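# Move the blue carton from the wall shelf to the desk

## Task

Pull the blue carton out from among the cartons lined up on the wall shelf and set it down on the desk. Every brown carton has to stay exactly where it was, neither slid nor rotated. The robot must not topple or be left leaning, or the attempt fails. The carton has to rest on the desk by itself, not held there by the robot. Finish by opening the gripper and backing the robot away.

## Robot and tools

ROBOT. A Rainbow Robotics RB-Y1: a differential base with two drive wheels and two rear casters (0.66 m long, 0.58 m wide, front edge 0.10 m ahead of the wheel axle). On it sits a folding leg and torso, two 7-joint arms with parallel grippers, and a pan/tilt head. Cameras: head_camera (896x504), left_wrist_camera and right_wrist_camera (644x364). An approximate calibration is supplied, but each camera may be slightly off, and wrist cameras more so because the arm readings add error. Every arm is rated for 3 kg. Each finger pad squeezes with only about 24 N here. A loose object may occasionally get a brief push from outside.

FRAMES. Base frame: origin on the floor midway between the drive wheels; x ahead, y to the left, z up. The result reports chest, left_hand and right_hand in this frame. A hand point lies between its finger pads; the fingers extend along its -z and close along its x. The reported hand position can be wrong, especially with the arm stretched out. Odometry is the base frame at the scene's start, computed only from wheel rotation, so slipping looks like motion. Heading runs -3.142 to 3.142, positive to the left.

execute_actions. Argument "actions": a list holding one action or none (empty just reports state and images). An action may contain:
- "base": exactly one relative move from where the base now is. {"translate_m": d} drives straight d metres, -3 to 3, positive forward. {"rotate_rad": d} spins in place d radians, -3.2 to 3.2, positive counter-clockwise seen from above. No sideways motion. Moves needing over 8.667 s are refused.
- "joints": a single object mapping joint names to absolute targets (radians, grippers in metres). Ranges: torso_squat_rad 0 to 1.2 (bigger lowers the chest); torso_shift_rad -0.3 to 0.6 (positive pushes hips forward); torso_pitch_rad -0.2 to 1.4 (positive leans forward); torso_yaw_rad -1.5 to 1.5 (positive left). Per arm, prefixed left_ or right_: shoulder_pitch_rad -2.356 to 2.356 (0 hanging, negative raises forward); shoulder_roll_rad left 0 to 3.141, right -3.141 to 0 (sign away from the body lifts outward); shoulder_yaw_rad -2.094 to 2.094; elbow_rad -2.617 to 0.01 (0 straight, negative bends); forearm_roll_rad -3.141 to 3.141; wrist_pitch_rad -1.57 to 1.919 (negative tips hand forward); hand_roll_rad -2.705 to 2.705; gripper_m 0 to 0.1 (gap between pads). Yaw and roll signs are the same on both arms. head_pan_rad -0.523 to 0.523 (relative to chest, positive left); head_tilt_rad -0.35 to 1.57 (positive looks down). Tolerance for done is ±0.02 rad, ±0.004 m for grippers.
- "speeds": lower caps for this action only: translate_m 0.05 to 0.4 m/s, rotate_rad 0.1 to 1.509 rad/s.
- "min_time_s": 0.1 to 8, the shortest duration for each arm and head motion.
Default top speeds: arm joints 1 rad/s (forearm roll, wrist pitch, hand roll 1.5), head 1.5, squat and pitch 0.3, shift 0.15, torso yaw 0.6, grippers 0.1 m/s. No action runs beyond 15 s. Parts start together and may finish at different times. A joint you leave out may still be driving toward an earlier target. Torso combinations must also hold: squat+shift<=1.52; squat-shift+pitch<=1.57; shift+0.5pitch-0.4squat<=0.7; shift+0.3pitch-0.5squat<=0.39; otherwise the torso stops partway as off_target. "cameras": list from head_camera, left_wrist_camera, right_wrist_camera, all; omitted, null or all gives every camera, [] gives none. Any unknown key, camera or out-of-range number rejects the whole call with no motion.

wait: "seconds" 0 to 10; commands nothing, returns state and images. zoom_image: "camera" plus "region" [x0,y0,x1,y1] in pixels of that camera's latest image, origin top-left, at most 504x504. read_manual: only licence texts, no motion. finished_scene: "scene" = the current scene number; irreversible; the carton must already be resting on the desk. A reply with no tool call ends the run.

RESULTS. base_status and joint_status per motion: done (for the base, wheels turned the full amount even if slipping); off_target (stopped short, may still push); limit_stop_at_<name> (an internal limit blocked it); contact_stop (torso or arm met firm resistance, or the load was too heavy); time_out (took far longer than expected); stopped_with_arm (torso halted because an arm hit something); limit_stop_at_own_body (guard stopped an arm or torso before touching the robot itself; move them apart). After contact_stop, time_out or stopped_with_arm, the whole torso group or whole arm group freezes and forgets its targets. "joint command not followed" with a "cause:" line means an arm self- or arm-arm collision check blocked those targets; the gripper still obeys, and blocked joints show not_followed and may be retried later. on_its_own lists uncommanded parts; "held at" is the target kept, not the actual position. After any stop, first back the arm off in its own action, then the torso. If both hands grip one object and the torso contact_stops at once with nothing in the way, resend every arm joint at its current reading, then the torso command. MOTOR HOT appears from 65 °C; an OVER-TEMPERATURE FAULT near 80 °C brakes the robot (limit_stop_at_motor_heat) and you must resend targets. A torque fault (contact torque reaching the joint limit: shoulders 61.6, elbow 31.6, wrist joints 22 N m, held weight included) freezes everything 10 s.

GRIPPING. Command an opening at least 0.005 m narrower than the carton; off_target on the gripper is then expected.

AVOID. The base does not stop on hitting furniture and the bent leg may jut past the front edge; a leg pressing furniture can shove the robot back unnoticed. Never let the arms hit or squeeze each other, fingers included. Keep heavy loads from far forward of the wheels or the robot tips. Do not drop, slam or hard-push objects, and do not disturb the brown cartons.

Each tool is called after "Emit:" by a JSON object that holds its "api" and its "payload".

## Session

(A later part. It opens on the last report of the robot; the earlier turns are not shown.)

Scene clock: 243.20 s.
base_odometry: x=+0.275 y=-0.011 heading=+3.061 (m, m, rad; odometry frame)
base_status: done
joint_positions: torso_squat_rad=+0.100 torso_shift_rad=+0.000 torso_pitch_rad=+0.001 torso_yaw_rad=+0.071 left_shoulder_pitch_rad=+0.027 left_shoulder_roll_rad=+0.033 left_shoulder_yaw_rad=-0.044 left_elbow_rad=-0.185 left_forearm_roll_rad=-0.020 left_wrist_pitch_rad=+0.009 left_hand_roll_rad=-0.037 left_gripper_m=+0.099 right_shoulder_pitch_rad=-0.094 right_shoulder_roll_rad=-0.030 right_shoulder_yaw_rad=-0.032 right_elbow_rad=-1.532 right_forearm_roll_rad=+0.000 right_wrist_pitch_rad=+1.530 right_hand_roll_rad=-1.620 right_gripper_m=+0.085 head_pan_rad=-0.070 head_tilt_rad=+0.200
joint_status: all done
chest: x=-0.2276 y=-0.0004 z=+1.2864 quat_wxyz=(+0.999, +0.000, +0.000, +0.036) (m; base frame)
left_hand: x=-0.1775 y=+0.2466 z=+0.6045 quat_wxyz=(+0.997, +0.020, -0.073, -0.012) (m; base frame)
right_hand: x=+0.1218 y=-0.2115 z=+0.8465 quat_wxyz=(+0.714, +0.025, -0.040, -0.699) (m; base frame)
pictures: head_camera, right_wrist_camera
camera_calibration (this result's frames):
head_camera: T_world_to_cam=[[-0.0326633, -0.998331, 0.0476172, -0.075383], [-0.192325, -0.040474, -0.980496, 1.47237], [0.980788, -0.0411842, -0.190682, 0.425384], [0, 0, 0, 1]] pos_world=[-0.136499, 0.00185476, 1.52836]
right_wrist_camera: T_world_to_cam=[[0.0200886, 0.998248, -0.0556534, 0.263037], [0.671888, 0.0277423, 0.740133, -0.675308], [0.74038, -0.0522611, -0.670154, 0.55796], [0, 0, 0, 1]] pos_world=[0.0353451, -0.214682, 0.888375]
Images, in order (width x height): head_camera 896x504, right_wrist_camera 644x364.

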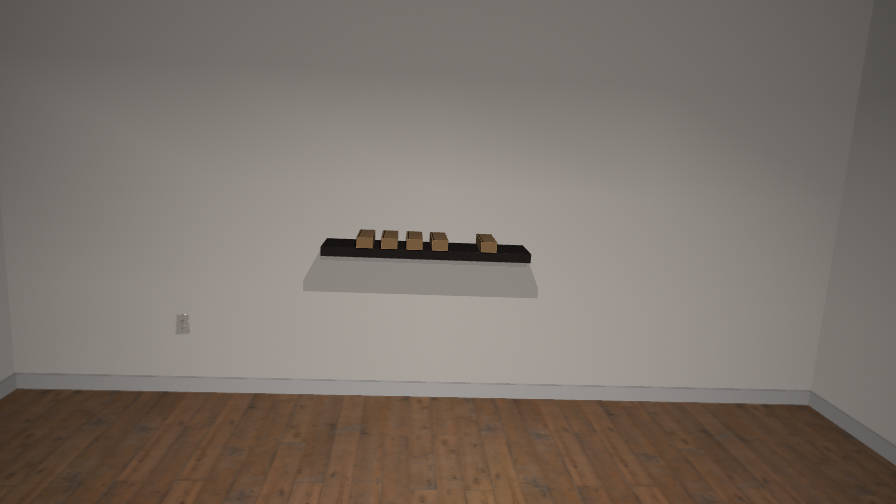

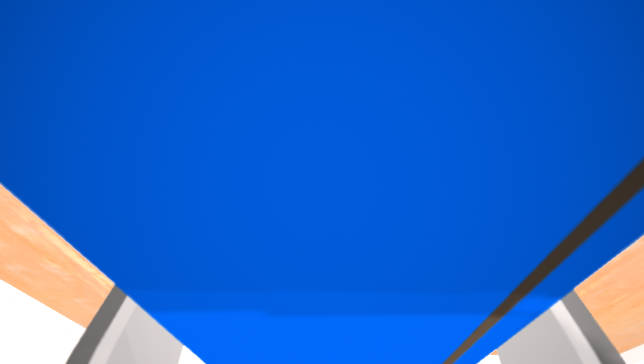

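Emit:
{"api": "execute_actions", "payload": {"actions": [{"base": {"rotate_rad": -3.17}, "joints": {"torso_yaw_rad": 0.0, "head_pan_rad": 0.0, "head_tilt_rad": 0.5}}], "cameras": ["head_camera", "right_wrist_camera"]}}

Scene clock: 255.43 s.
base_odometry: x=+0.275 y=-0.011 heading=-0.109 (m, m, rad; odometry frame)
base_status: done
joint_positions: torso_squat_rad=+0.100 torso_shift_rad=+0.000 torso_pitch_rad=+0.001 torso_yaw_rad=+0.000 left_shoulder_pitch_rad=+0.027 left_shoulder_roll_rad=+0.033 left_shoulder_yaw_rad=-0.044 left_elbow_rad=-0.185 left_forearm_roll_rad=-0.020 left_wrist_pitch_rad=+0.009 left_hand_roll_rad=-0.037 left_gripper_m=+0.099 right_shoulder_pitch_rad=-0.094 right_shoulder_roll_rad=-0.030 right_shoulder_yaw_rad=-0.032 right_elbow_rad=-1.532 right_forearm_roll_rad=+0.000 right_wrist_pitch_rad=+1.530 right_hand_roll_rad=-1.620 right_gripper_m=+0.085 head_pan_rad=+0.000 head_tilt_rad=+0.500
joint_status: all done
chest: x=-0.2276 y=-0.0004 z=+1.2864 quat_wxyz=(+1.000, +0.000, +0.000, +0.000) (m; base frame)
left_hand: x=-0.1601 y=+0.2424 z=+0.6045 quat_wxyz=(+0.996, +0.017, -0.074, -0.047) (m; base frame)
right_hand: x=+0.1058 y=-0.2358 z=+0.8465 quat_wxyz=(+0.688, +0.023, -0.041, -0.724) (m; base frame)
pictures: head_camera, right_wrist_camera
camera_calibration (this result's frames):
head_camera: T_world_to_cam=[[-0.0182836, -0.998293, 0.0554774, -0.0857218], [-0.473413, -0.0402287, -0.879922, 1.26504], [0.880651, -0.0423519, -0.471869, 0.822749], [0, 0, 0, 1]] pos_world=[-0.127234, 0.000160573, 1.50612]
right_wrist_camera: T_world_to_cam=[[0.0911501, 0.994286, -0.0555625, 0.279124], [0.672054, -0.0202447, 0.740225, -0.675339], [0.73487, -0.104813, -0.67006, 0.556651], [0, 0, 0, 1]] pos_world=[0.0193559, -0.232858, 0.888401]
Images, in order (width x height): head_camera 896x504, right_wrist_camera 644x364.

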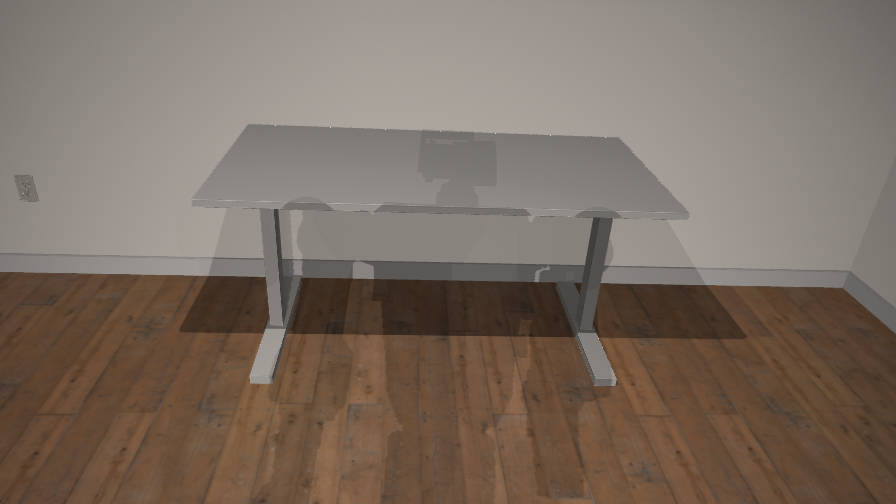

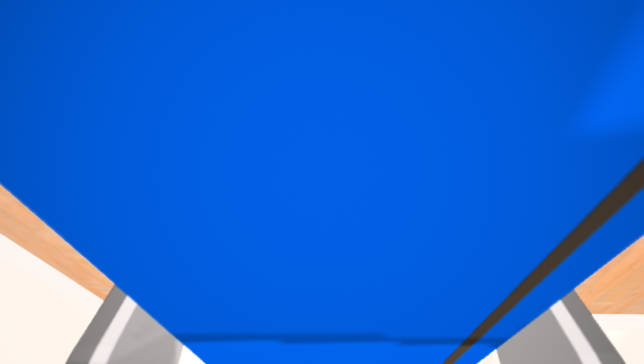

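Emit:
{"api": "execute_actions", "payload": {"actions": [{"base": {"translate_m": 1.58}, "joints": {"torso_pitch_rad": 0.3, "right_shoulder_pitch_rad": -0.7285, "right_shoulder_roll_rad": -0.084, "right_shoulder_yaw_rad": -0.23, "right_elbow_rad": -1.19, "right_wrist_pitch_rad": 1.498, "left_shoulder_pitch_rad": -0.1, "head_pan_rad": -0.4, "head_tilt_rad": 0.75}, "min_time_s": 1.6}], "cameras": ["head_camera", "right_wrist_camera"]}}

Scene clock: 282.93 s.
base_odometry: x=+1.846 y=-0.183 heading=-0.109 (m, m, rad; odometry frame)
base_status: done
joint_positions: torso_squat_rad=+0.100 torso_shift_rad=+0.000 torso_pitch_rad=+0.300 torso_yaw_rad=+0.000 left_shoulder_pitch_rad=-0.100 left_shoulder_roll_rad=+0.033 left_shoulder_yaw_rad=-0.044 left_elbow_rad=-0.185 left_forearm_roll_rad=-0.020 left_wrist_pitch_rad=+0.009 left_hand_roll_rad=-0.037 left_gripper_m=+0.099 right_shoulder_pitch_rad=-0.729 right_shoulder_roll_rad=-0.084 right_shoulder_yaw_rad=-0.230 right_elbow_rad=-1.190 right_forearm_roll_rad=+0.000 right_wrist_pitch_rad=+1.498 right_hand_roll_rad=-1.620 right_gripper_m=+0.085 head_pan_rad=-0.400 head_tilt_rad=+0.750
joint_status: all done
chest: x=-0.1364 y=-0.0004 z=+1.2726 quat_wxyz=(+0.989, +0.000, +0.149, +0.000) (m; base frame)
left_hand: x=-0.1813 y=+0.2374 z=+0.5871 quat_wxyz=(+0.997, +0.008, +0.015, -0.070) (m; base frame)
right_hand: x=+0.3001 y=-0.2201 z=+0.8503 quat_wxyz=(+0.689, +0.033, -0.031, -0.724) (m; base frame)
pictures: head_camera, right_wrist_camera
camera_calibration (this result's frames):
head_camera: T_world_to_cam=[[-0.357369, -0.918068, 0.171579, -0.269563], [-0.827329, 0.225933, -0.514277, 0.757395], [0.433376, -0.325739, -0.840285, 1.18909], [0, 0, 0, 1]] pos_world=[0.0149609, -0.0312668, 1.43493]
right_wrist_camera: T_world_to_cam=[[0.0886363, 0.995696, -0.0270901, 0.222838], [0.672475, -0.0397559, 0.739051, -0.811794], [0.734793, -0.0837242, -0.673105, 0.425356], [0, 0, 0, 1]] pos_world=[0.213612, -0.21854, 0.892303]
Images, in order (width x height): head_camera 896x504, right_wrist_camera 644x364.

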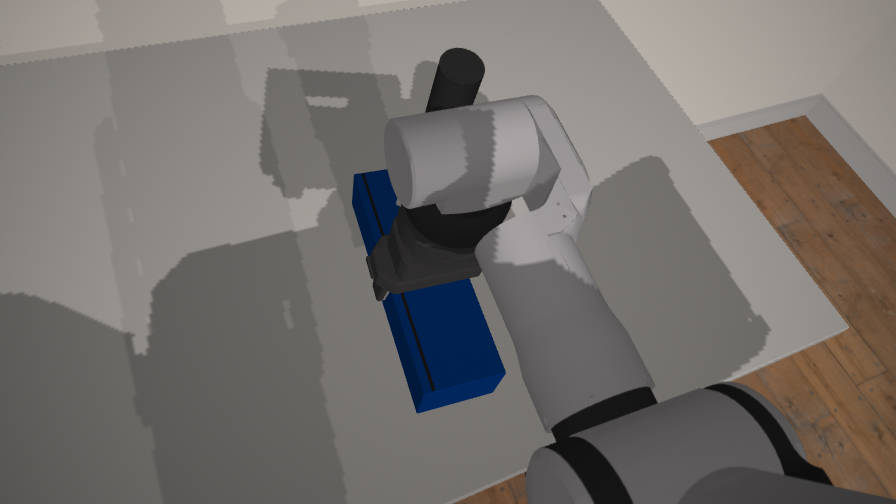

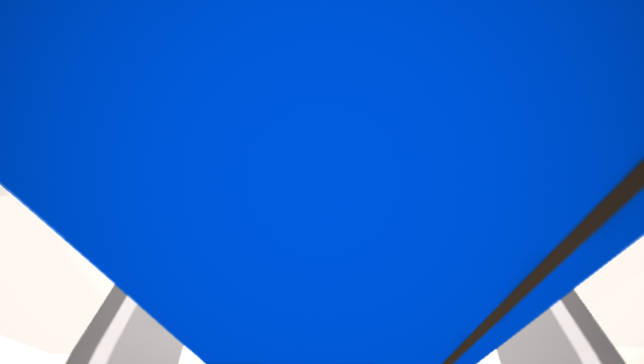

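Emit:
{"api": "execute_actions", "payload": {"actions": [{"joints": {"torso_squat_rad": 0.43}}], "cameras": ["head_camera", "right_wrist_camera"]}}

Scene clock: 294.17 s.
base_odometry: x=+1.846 y=-0.183 heading=-0.109 (m, m, rad; odometry frame)
base_status: not commanded
joint_positions: torso_squat_rad=+0.430 torso_shift_rad=+0.000 torso_pitch_rad=+0.300 torso_yaw_rad=+0.000 left_shoulder_pitch_rad=-0.100 left_shoulder_roll_rad=+0.033 left_shoulder_yaw_rad=-0.044 left_elbow_rad=-0.185 left_forearm_roll_rad=-0.020 left_wrist_pitch_rad=+0.009 left_hand_roll_rad=-0.037 left_gripper_m=+0.099 right_shoulder_pitch_rad=-0.729 right_shoulder_roll_rad=-0.084 right_shoulder_yaw_rad=-0.230 right_elbow_rad=-1.190 right_forearm_roll_rad=+0.000 right_wrist_pitch_rad=+1.498 right_hand_roll_rad=-1.620 right_gripper_m=+0.085 head_pan_rad=-0.400 head_tilt_rad=+0.750
joint_status: all done
chest: x=-0.1365 y=-0.0004 z=+1.2124 quat_wxyz=(+0.989, +0.000, +0.149, +0.000) (m; base frame)
left_hand: x=-0.1813 y=+0.2374 z=+0.5269 quat_wxyz=(+0.997, +0.008, +0.015, -0.070) (m; base frame)
right_hand: x=+0.3000 y=-0.2201 z=+0.7902 quat_wxyz=(+0.689, +0.033, -0.031, -0.724) (m; base frame)
pictures: head_camera, right_wrist_camera
camera_calibration (this result's frames):
head_camera: T_world_to_cam=[[-0.357403, -0.918067, 0.171509, -0.259182], [-0.827231, 0.225937, -0.514432, 0.726523], [0.433533, -0.325738, -0.840205, 1.13848], [0, 0, 0, 1]] pos_world=[0.0148024, -0.0312493, 1.37475]
right_wrist_camera: T_world_to_cam=[[0.0886414, 0.995696, -0.0270738, 0.221181], [0.672341, -0.0397562, 0.739173, -0.767381], [0.734915, -0.0837242, -0.672971, 0.384778], [0, 0, 0, 1]] pos_world=[0.213557, -0.218522, 0.83216]
Images, in order (width x height): head_camera 896x504, right_wrist_camera 644x364.

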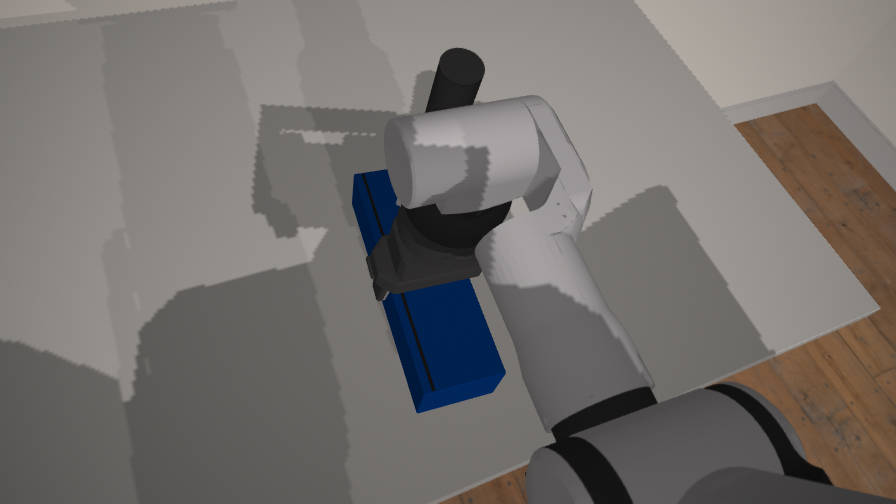

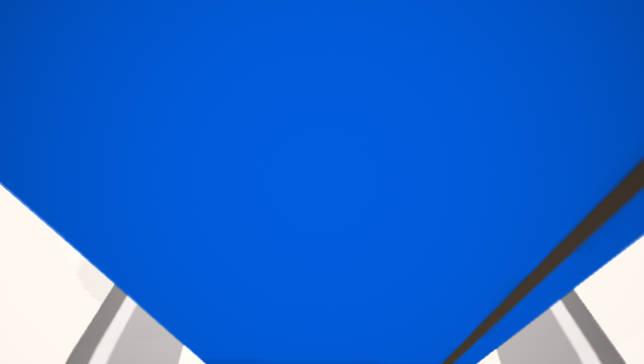

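Emit:
{"api": "zoom_image", "payload": {"camera": "head_camera", "region": [330, 160, 540, 430]}}

Region (330, 160, 540, 430) of head_camera's 896x504 image, scaled by 1.867, with more detail than that image has.

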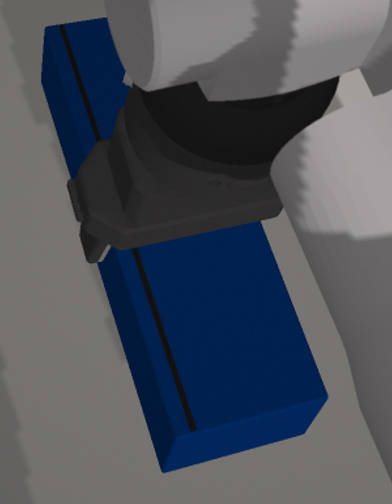

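Emit:
{"api": "execute_actions", "payload": {"actions": [{"joints": {"torso_squat_rad": 0.4695}}], "cameras": ["head_camera", "right_wrist_camera"]}}

Emit:
{"api": "zoom_image", "payload": {"camera": "head_camera", "region": [330, 160, 540, 430]}}

Scene clock: 305.53 s.
base_odometry: x=+1.846 y=-0.183 heading=-0.109 (m, m, rad; odometry frame)
base_status: not commanded
joint_positions: torso_squat_rad=+0.469 torso_shift_rad=+0.000 torso_pitch_rad=+0.300 torso_yaw_rad=+0.000 left_shoulder_pitch_rad=-0.100 left_shoulder_roll_rad=+0.033 left_shoulder_yaw_rad=-0.044 left_elbow_rad=-0.185 left_forearm_roll_rad=-0.020 left_wrist_pitch_rad=+0.009 left_hand_roll_rad=-0.037 left_gripper_m=+0.099 right_shoulder_pitch_rad=-0.729 right_shoulder_roll_rad=-0.084 right_shoulder_yaw_rad=-0.230 right_elbow_rad=-1.190 right_forearm_roll_rad=+0.000 right_wrist_pitch_rad=+1.498 right_hand_roll_rad=-1.620 right_gripper_m=+0.085 head_pan_rad=-0.400 head_tilt_rad=+0.750
joint_status: all done
chest: x=-0.1365 y=-0.0004 z=+1.2004 quat_wxyz=(+0.989, +0.000, +0.149, +0.000) (m; base frame)
left_hand: x=-0.1813 y=+0.2374 z=+0.5149 quat_wxyz=(+0.997, +0.008, +0.015, -0.070) (m; base frame)
right_hand: x=+0.3000 y=-0.2201 z=+0.7782 quat_wxyz=(+0.689, +0.033, -0.031, -0.724) (m; base frame)
pictures: head_camera, right_wrist_camera
camera_calibration (this result's frames):
head_camera: T_world_to_cam=[[-0.357406, -0.918067, 0.171508, -0.257119], [-0.82723, 0.225939, -0.514434, 0.720338], [0.433535, -0.325738, -0.840204, 1.12839], [0, 0, 0, 1]] pos_world=[0.0147943, -0.0312461, 1.36274]
right_wrist_camera: T_world_to_cam=[[0.0886443, 0.995695, -0.0270769, 0.220857], [0.672351, -0.039757, 0.739164, -0.758486], [0.734905, -0.0837278, -0.672981, 0.376706], [0, 0, 0, 1]] pos_world=[0.213548, -0.218521, 0.820142]
Images, in order (width x height): head_camera 896x504, right_wrist_camera 644x364.

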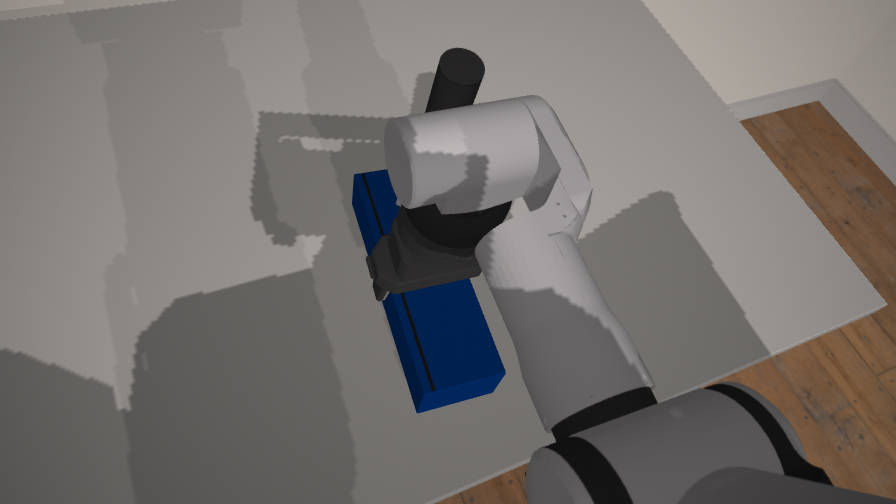

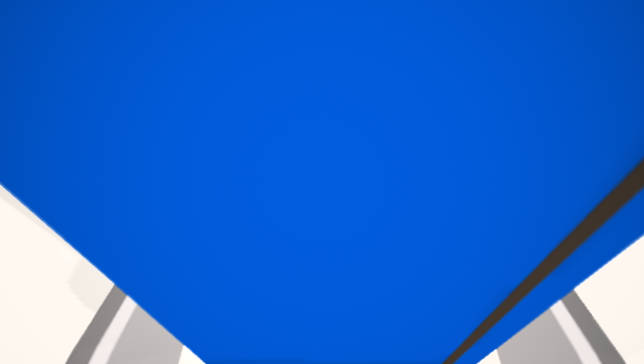

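Region (330, 160, 540, 430) of head_camera's 896x504 image, scaled by 1.867, with more detail than that image has.

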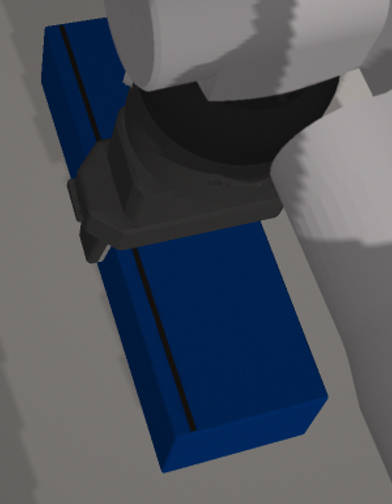

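Emit:
{"api": "zoom_image", "payload": {"camera": "head_camera", "region": [370, 300, 450, 420]}}

Region (370, 300, 450, 420) of head_camera's 896x504 image, scaled by 4.200, with more detail than that image has.

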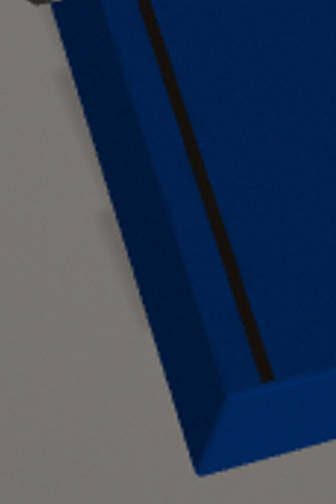

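Emit:
{"api": "execute_actions", "payload": {"actions": [{"joints": {"torso_squat_rad": 0.491}}], "cameras": ["head_camera", "right_wrist_camera"]}}

Emit:
{"api": "zoom_image", "payload": {"camera": "head_camera", "region": [370, 300, 450, 420]}}

Scene clock: 319.70 s.
base_odometry: x=+1.846 y=-0.183 heading=-0.109 (m, m, rad; odometry frame)
base_status: not commanded
joint_positions: torso_squat_rad=+0.491 torso_shift_rad=+0.000 torso_pitch_rad=+0.300 torso_yaw_rad=+0.000 left_shoulder_pitch_rad=-0.100 left_shoulder_roll_rad=+0.033 left_shoulder_yaw_rad=-0.044 left_elbow_rad=-0.185 left_forearm_roll_rad=-0.020 left_wrist_pitch_rad=+0.009 left_hand_roll_rad=-0.037 left_gripper_m=+0.099 right_shoulder_pitch_rad=-0.729 right_shoulder_roll_rad=-0.084 right_shoulder_yaw_rad=-0.230 right_elbow_rad=-1.190 right_forearm_roll_rad=+0.000 right_wrist_pitch_rad=+1.498 right_hand_roll_rad=-1.620 right_gripper_m=+0.085 head_pan_rad=-0.400 head_tilt_rad=+0.750
joint_status: all done
chest: x=-0.1365 y=-0.0004 z=+1.1934 quat_wxyz=(+0.989, +0.000, +0.149, +0.000) (m; base frame)
left_hand: x=-0.1813 y=+0.2374 z=+0.5079 quat_wxyz=(+0.997, +0.008, +0.015, -0.070) (m; base frame)
right_hand: x=+0.3000 y=-0.2201 z=+0.7712 quat_wxyz=(+0.689, +0.033, -0.031, -0.724) (m; base frame)
pictures: head_camera, right_wrist_camera
camera_calibration (this result's frames):
head_camera: T_world_to_cam=[[-0.357405, -0.918066, 0.17151, -0.255926], [-0.827233, 0.22594, -0.514429, 0.716755], [0.433529, -0.325738, -0.840207, 1.12255], [0, 0, 0, 1]] pos_world=[0.0147968, -0.0312442, 1.35579]
right_wrist_camera: T_world_to_cam=[[0.0886486, 0.995695, -0.0270835, 0.220675], [0.672365, -0.0397566, 0.739151, -0.753336], [0.734892, -0.0837347, -0.672995, 0.37204], [0, 0, 0, 1]] pos_world=[0.213545, -0.218522, 0.813186]
Images, in order (width x height): head_camera 896x504, right_wrist_camera 644x364.

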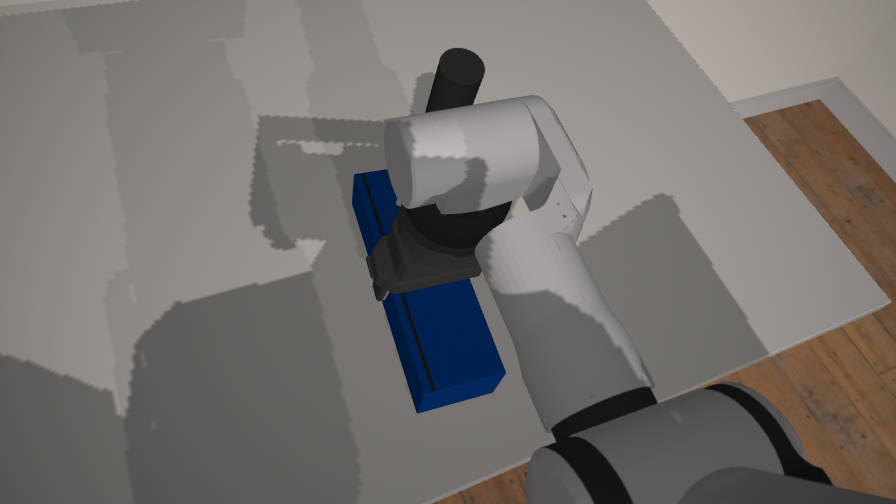

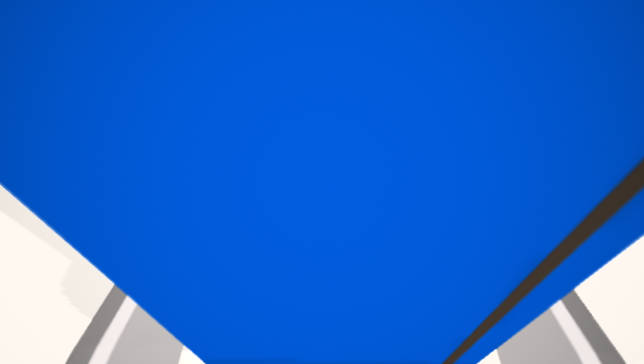

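Region (370, 300, 450, 420) of head_camera's 896x504 image, scaled by 4.200, with more detail than that image has.

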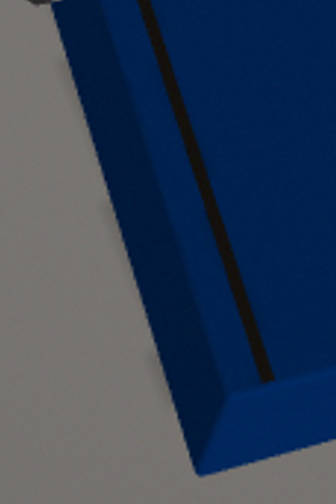

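Emit:
{"api": "execute_actions", "payload": {"actions": [{"joints": {"torso_squat_rad": 0.509}}], "cameras": ["head_camera", "right_wrist_camera"]}}

Emit:
{"api": "zoom_image", "payload": {"camera": "head_camera", "region": [370, 300, 450, 420]}}

Scene clock: 325.73 s.
base_odometry: x=+1.846 y=-0.183 heading=-0.109 (m, m, rad; odometry frame)
base_status: not commanded
joint_positions: torso_squat_rad=+0.509 torso_shift_rad=+0.000 torso_pitch_rad=+0.300 torso_yaw_rad=+0.000 left_shoulder_pitch_rad=-0.100 left_shoulder_roll_rad=+0.033 left_shoulder_yaw_rad=-0.044 left_elbow_rad=-0.185 left_forearm_roll_rad=-0.020 left_wrist_pitch_rad=+0.009 left_hand_roll_rad=-0.037 left_gripper_m=+0.099 right_shoulder_pitch_rad=-0.729 right_shoulder_roll_rad=-0.084 right_shoulder_yaw_rad=-0.230 right_elbow_rad=-1.190 right_forearm_roll_rad=+0.000 right_wrist_pitch_rad=+1.498 right_hand_roll_rad=-1.620 right_gripper_m=+0.085 head_pan_rad=-0.400 head_tilt_rad=+0.750
joint_status: all done
chest: x=-0.1365 y=-0.0004 z=+1.1874 quat_wxyz=(+0.989, +0.000, +0.149, +0.000) (m; base frame)
left_hand: x=-0.1813 y=+0.2374 z=+0.5019 quat_wxyz=(+0.997, +0.008, +0.015, -0.070) (m; base frame)
right_hand: x=+0.3000 y=-0.2201 z=+0.7652 quat_wxyz=(+0.689, +0.033, -0.031, -0.724) (m; base frame)
pictures: head_camera, right_wrist_camera
camera_calibration (this result's frames):
head_camera: T_world_to_cam=[[-0.357405, -0.918066, 0.171512, -0.25489], [-0.827235, 0.225941, -0.514425, 0.713643], [0.433524, -0.325739, -0.840209, 1.11748], [0, 0, 0, 1]] pos_world=[0.0147985, -0.031242, 1.34975]
right_wrist_camera: T_world_to_cam=[[0.088657, 0.995694, -0.0270928, 0.220522], [0.672378, -0.0397568, 0.73914, -0.74886], [0.73488, -0.0837465, -0.673007, 0.367984], [0, 0, 0, 1]] pos_world=[0.213542, -0.218527, 0.807142]
Images, in order (width x height): head_camera 896x504, right_wrist_camera 644x364.

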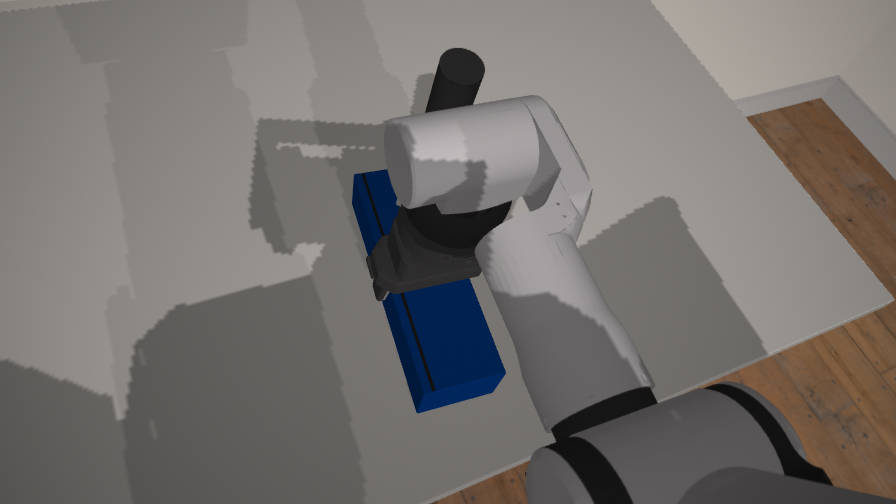

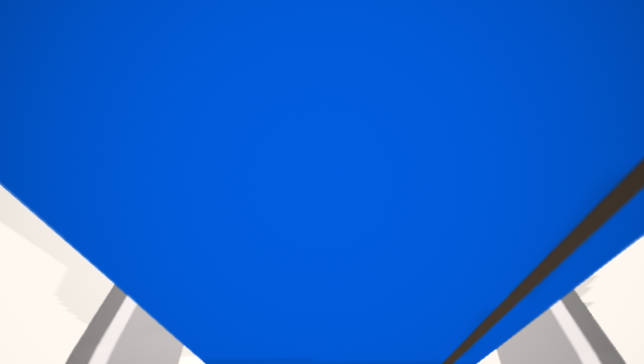

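Region (370, 300, 450, 420) of head_camera's 896x504 image, scaled by 4.200, with more detail than that image has.

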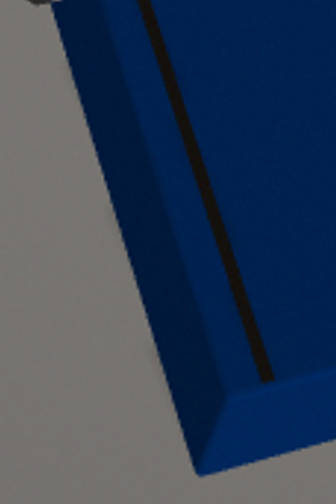

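Emit:
{"api": "execute_actions", "payload": {"actions": [{"joints": {"torso_squat_rad": 0.5235}}], "cameras": ["head_camera", "right_wrist_camera"]}}

Scene clock: 327.60 s.
base_odometry: x=+1.846 y=-0.183 heading=-0.109 (m, m, rad; odometry frame)
base_status: not commanded
joint_positions: torso_squat_rad=+0.524 torso_shift_rad=+0.000 torso_pitch_rad=+0.299 torso_yaw_rad=+0.000 left_shoulder_pitch_rad=-0.100 left_shoulder_roll_rad=+0.033 left_shoulder_yaw_rad=-0.044 left_elbow_rad=-0.185 left_forearm_roll_rad=-0.020 left_wrist_pitch_rad=+0.009 left_hand_roll_rad=-0.037 left_gripper_m=+0.099 right_shoulder_pitch_rad=-0.730 right_shoulder_roll_rad=-0.084 right_shoulder_yaw_rad=-0.230 right_elbow_rad=-1.191 right_forearm_roll_rad=+0.000 right_wrist_pitch_rad=+1.498 right_hand_roll_rad=-1.620 right_gripper_m=+0.085 head_pan_rad=-0.400 head_tilt_rad=+0.750
joint_status: all done
chest: x=-0.1369 y=-0.0004 z=+1.1824 quat_wxyz=(+0.989, +0.000, +0.149, +0.000) (m; base frame)
left_hand: x=-0.1812 y=+0.2374 z=+0.4969 quat_wxyz=(+0.997, +0.008, +0.015, -0.070) (m; base frame)
right_hand: x=+0.3007 y=-0.2201 z=+0.7612 quat_wxyz=(+0.689, +0.034, -0.032, -0.723) (m; base frame)
pictures: head_camera, right_wrist_camera
camera_calibration (this result's frames):
head_camera: T_world_to_cam=[[-0.357539, -0.918047, 0.171337, -0.253955], [-0.826882, 0.225918, -0.515001, 0.711508], [0.434087, -0.325809, -0.839891, 1.11317], [0, 0, 0, 1]] pos_world=[0.0143228, -0.0312054, 1.34488]
right_wrist_camera: T_world_to_cam=[[0.0885551, 0.9957, -0.0271912, 0.22051], [0.6705, -0.0394007, 0.740862, -0.747024], [0.736605, -0.0838388, -0.671106, 0.362829], [0, 0, 0, 1]] pos_world=[0.214091, -0.218576, 0.802935]
Images, in order (width x height): head_camera 896x504, right_wrist_camera 644x364.

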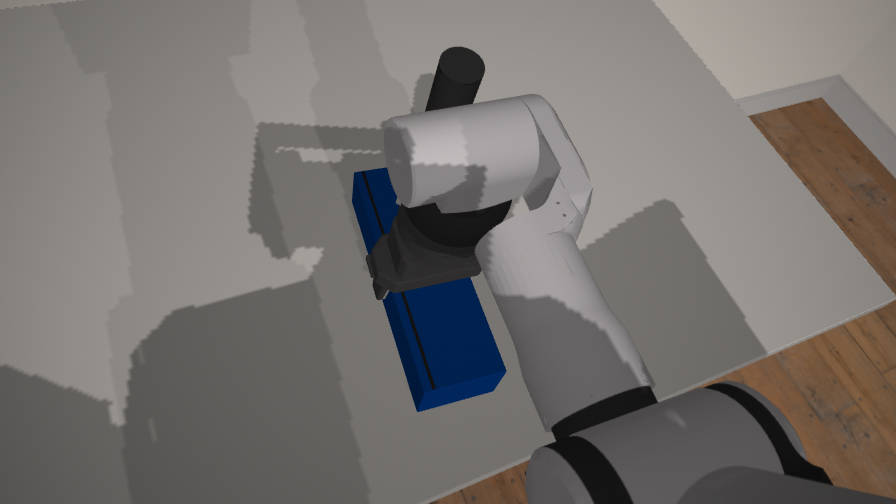

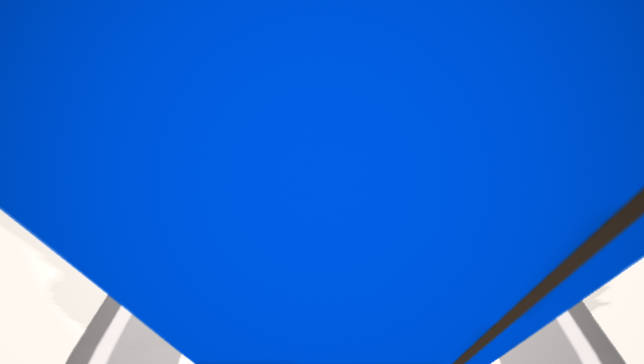

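The carton has touched the desk. Releasing now.

Emit:
{"api": "execute_actions", "payload": {"actions": [{"joints": {"right_gripper_m": 0.1}}], "cameras": []}}

Emit:
{"api": "execute_actions", "payload": {"actions": [{"joints": {"torso_squat_rad": 0.2}}], "cameras": ["head_camera", "right_wrist_camera"]}}

Scene clock: 330.47 s.
base_odometry: x=+1.846 y=-0.183 heading=-0.109 (m, m, rad; odometry frame)
base_status: not commanded
joint_positions: torso_squat_rad=+0.524 torso_shift_rad=+0.000 torso_pitch_rad=+0.300 torso_yaw_rad=+0.000 left_shoulder_pitch_rad=-0.100 left_shoulder_roll_rad=+0.033 left_shoulder_yaw_rad=-0.044 left_elbow_rad=-0.185 left_forearm_roll_rad=-0.020 left_wrist_pitch_rad=+0.009 left_hand_roll_rad=-0.037 left_gripper_m=+0.099 right_shoulder_pitch_rad=-0.729 right_shoulder_roll_rad=-0.084 right_shoulder_yaw_rad=-0.230 right_elbow_rad=-1.190 right_forearm_roll_rad=+0.000 right_wrist_pitch_rad=+1.498 right_hand_roll_rad=-1.620 right_gripper_m=+0.100 head_pan_rad=-0.400 head_tilt_rad=+0.750
joint_status: all done
chest: x=-0.1366 y=-0.0004 z=+1.1824 quat_wxyz=(+0.989, +0.000, +0.149, +0.000) (m; base frame)
left_hand: x=-0.1813 y=+0.2374 z=+0.4969 quat_wxyz=(+0.997, +0.008, +0.015, -0.070) (m; base frame)
right_hand: x=+0.3003 y=-0.2203 z=+0.7605 quat_wxyz=(+0.689, +0.033, -0.031, -0.724) (m; base frame)
pictures: none
No camera images: the call's "cameras" was empty. Leave "cameras" out to get every camera's image.

Scene clock: 332.33 s.
base_odometry: x=+1.846 y=-0.183 heading=-0.109 (m, m, rad; odometry frame)
base_status: not commanded
joint_positions: torso_squat_rad=+0.200 torso_shift_rad=+0.000 torso_pitch_rad=+0.300 torso_yaw_rad=+0.000 left_shoulder_pitch_rad=-0.100 left_shoulder_roll_rad=+0.033 left_shoulder_yaw_rad=-0.044 left_elbow_rad=-0.185 left_forearm_roll_rad=-0.020 left_wrist_pitch_rad=+0.009 left_hand_roll_rad=-0.037 left_gripper_m=+0.099 right_shoulder_pitch_rad=-0.729 right_shoulder_roll_rad=-0.084 right_shoulder_yaw_rad=-0.230 right_elbow_rad=-1.190 right_forearm_roll_rad=+0.000 right_wrist_pitch_rad=+1.498 right_hand_roll_rad=-1.620 right_gripper_m=+0.100 head_pan_rad=-0.400 head_tilt_rad=+0.750
joint_status: all done
chest: x=-0.1363 y=-0.0004 z=+1.2621 quat_wxyz=(+0.989, +0.000, +0.149, +0.000) (m; base frame)
left_hand: x=-0.1814 y=+0.2374 z=+0.5766 quat_wxyz=(+0.997, +0.008, +0.015, -0.070) (m; base frame)
right_hand: x=+0.3002 y=-0.2203 z=+0.8400 quat_wxyz=(+0.689, +0.033, -0.031, -0.724) (m; base frame)
pictures: head_camera, right_wrist_camera
camera_calibration (this result's frames):
head_camera: T_world_to_cam=[[-0.357373, -0.918047, 0.171682, -0.267863], [-0.827379, 0.225919, -0.514203, 0.751917], [0.433276, -0.325809, -0.84031, 1.18031], [0, 0, 0, 1]] pos_world=[0.0149937, -0.0312278, 1.42445]
right_wrist_camera: T_world_to_cam=[[0.0887285, 0.995677, -0.0274731, 0.223026], [0.672247, -0.0395082, 0.739272, -0.804344], [0.73499, -0.0840631, -0.672847, 0.417911], [0, 0, 0, 1]] pos_world=[0.213769, -0.218709, 0.881946]
Images, in order (width x height): head_camera 896x504, right_wrist_camera 644x364.

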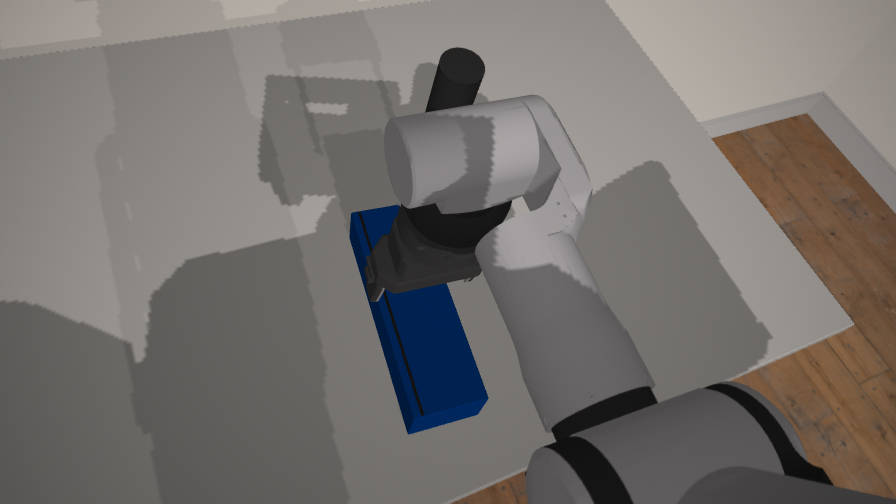

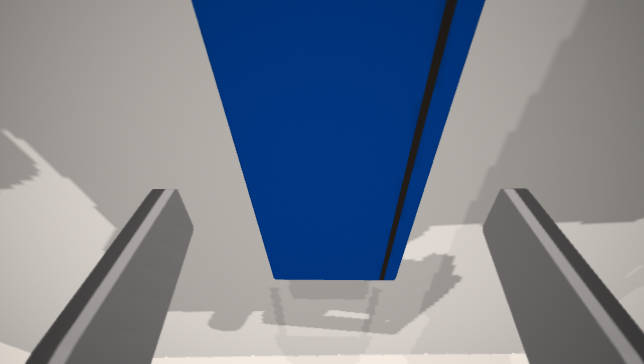

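Emit:
{"api": "execute_actions", "payload": {"actions": [{"base": {"translate_m": -0.45}, "joints": {"torso_pitch_rad": 0.0, "head_pan_rad": -0.2, "head_tilt_rad": 0.7}}], "cameras": ["head_camera"]}}

Scene clock: 338.33 s.
base_odometry: x=+1.399 y=-0.134 heading=-0.111 (m, m, rad; odometry frame)
base_status: done
joint_positions: torso_squat_rad=+0.200 torso_shift_rad=+0.000 torso_pitch_rad=+0.000 torso_yaw_rad=+0.000 left_shoulder_pitch_rad=-0.100 left_shoulder_roll_rad=+0.033 left_shoulder_yaw_rad=-0.044 left_elbow_rad=-0.185 left_forearm_roll_rad=-0.020 left_wrist_pitch_rad=+0.009 left_hand_roll_rad=-0.037 left_gripper_m=+0.099 right_shoulder_pitch_rad=-0.729 right_shoulder_roll_rad=-0.084 right_shoulder_yaw_rad=-0.230 right_elbow_rad=-1.190 right_forearm_roll_rad=+0.000 right_wrist_pitch_rad=+1.498 right_hand_roll_rad=-1.620 right_gripper_m=+0.100 head_pan_rad=-0.200 head_tilt_rad=+0.700
joint_status: all done
chest: x=-0.2279 y=-0.0004 z=+1.2760 quat_wxyz=(+1.000, +0.000, +0.000, +0.000) (m; base frame)
left_hand: x=-0.0684 y=+0.2374 z=+0.6078 quat_wxyz=(+0.988, +0.019, -0.134, -0.068) (m; base frame)
right_hand: x=+0.3139 y=-0.2204 z=+1.0017 quat_wxyz=(+0.676, +0.141, -0.134, -0.711) (m; base frame)
pictures: head_camera
camera_calibration (this result's frames):
head_camera: T_world_to_cam=[[-0.205029, -0.977035, 0.0580212, -0.127305], [-0.633527, 0.0872904, -0.76878, 1.0587], [0.74606, -0.19438, -0.636875, 1.03398], [0, 0, 0, 1]] pos_world=[-0.126798, -0.0158108, 1.47981]
Images, in order (width x height): head_camera 896x504.

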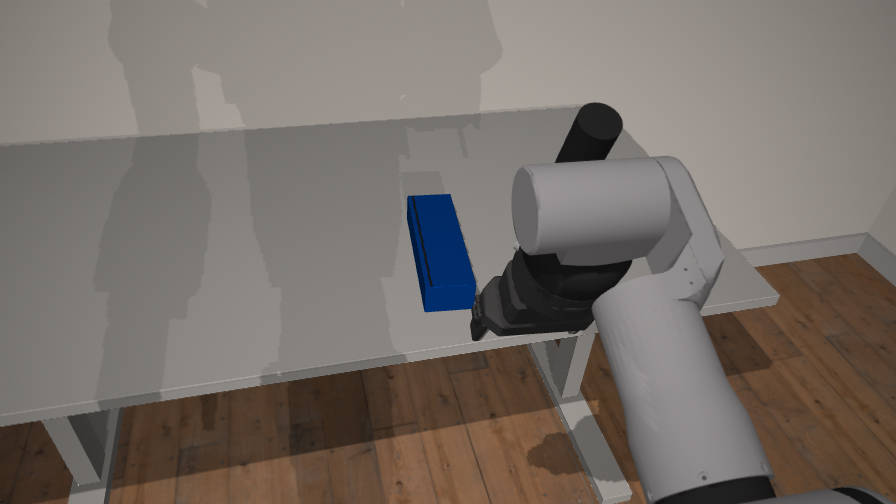

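Emit:
{"api": "execute_actions", "payload": {"actions": [{"base": {"rotate_rad": -0.85}, "joints": {"torso_yaw_rad": -1.45, "torso_squat_rad": 0.05, "left_shoulder_roll_rad": 0.12, "left_shoulder_pitch_rad": 0.0, "right_shoulder_pitch_rad": 0.0, "right_shoulder_roll_rad": -0.1, "right_shoulder_yaw_rad": 0.0, "right_elbow_rad": -0.2, "right_wrist_pitch_rad": 0.1, "head_pan_rad": -0.52, "head_tilt_rad": 0.12}, "min_time_s": 2.0}], "cameras": ["head_camera"]}}

Scene clock: 354.17 s.
base_odometry: x=+1.398 y=-0.134 heading=-0.961 (m, m, rad; odometry frame)
base_status: done
joint_positions: torso_squat_rad=+0.061 torso_shift_rad=+0.000 torso_pitch_rad=+0.000 torso_yaw_rad=-1.347 left_shoulder_pitch_rad=+0.000 left_shoulder_roll_rad=+0.120 left_shoulder_yaw_rad=-0.044 left_elbow_rad=-0.185 left_forearm_roll_rad=-0.020 left_wrist_pitch_rad=+0.009 left_hand_roll_rad=-0.037 left_gripper_m=+0.099 right_shoulder_pitch_rad=+0.000 right_shoulder_roll_rad=-0.100 right_shoulder_yaw_rad=+0.000 right_elbow_rad=-0.200 right_forearm_roll_rad=+0.000 right_wrist_pitch_rad=+0.100 right_hand_roll_rad=-1.620 right_gripper_m=+0.100 head_pan_rad=-0.520 head_tilt_rad=+0.120
joint_status: torso_squat_rad limit_stop_at_own_body (moved -0.139 of -0.150); torso_yaw_rad limit_stop_at_own_body (moved -1.347 of -1.450); the others done
on_its_own: torso_yaw_rad is held at -1.347, not at your -1.450, since a limit_stop_at_own_body
chest: x=-0.2276 y=-0.0004 z=+1.2886 quat_wxyz=(+0.782, +0.000, +0.000, -0.624) (m; base frame)
left_hand: x=+0.0911 y=-0.0178 z=+0.6132 quat_wxyz=(+0.742, -0.006, -0.104, -0.663) (m; base frame)
right_hand: x=-0.5004 y=-0.1380 z=+0.6100 quat_wxyz=(+0.089, -0.043, -0.056, -0.994) (m; base frame)
pictures: head_camera
camera_calibration (this result's frames):
head_camera: T_world_to_cam=[[-0.943624, 0.327819, 0.0459118, -0.270204], [-0.0065046, 0.120309, -0.992715, 1.5334], [-0.330954, -0.937049, -0.111394, 0.0118772], [0, 0, 0, 1]] pos_world=[-0.241066, -0.0847742, 1.53596]
Images, in order (width x height): head_camera 896x504.

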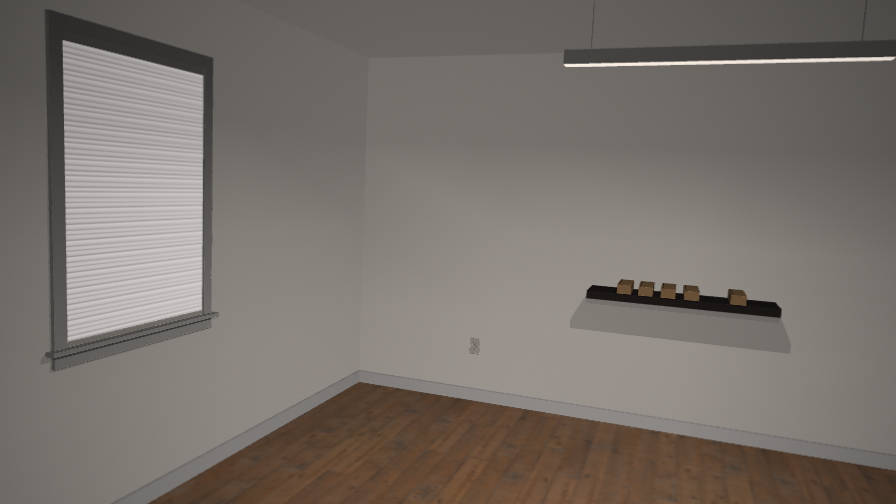

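Emit:
{"api": "zoom_image", "payload": {"camera": "head_camera", "region": [575, 265, 795, 330]}}

Region (575, 265, 795, 330) of head_camera's 896x504 image, scaled by 2.291, with more detail than that image has; it fills the top 149 rows of this view, and the rest is white.

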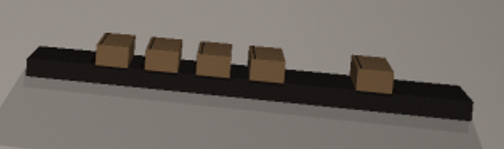

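The brown cartons are still in place and the blue one is on the desk. Ending scene 1.

Emit:
{"api": "finished_scene", "payload": {"scene": 1}}

The scene is finished: the task was done.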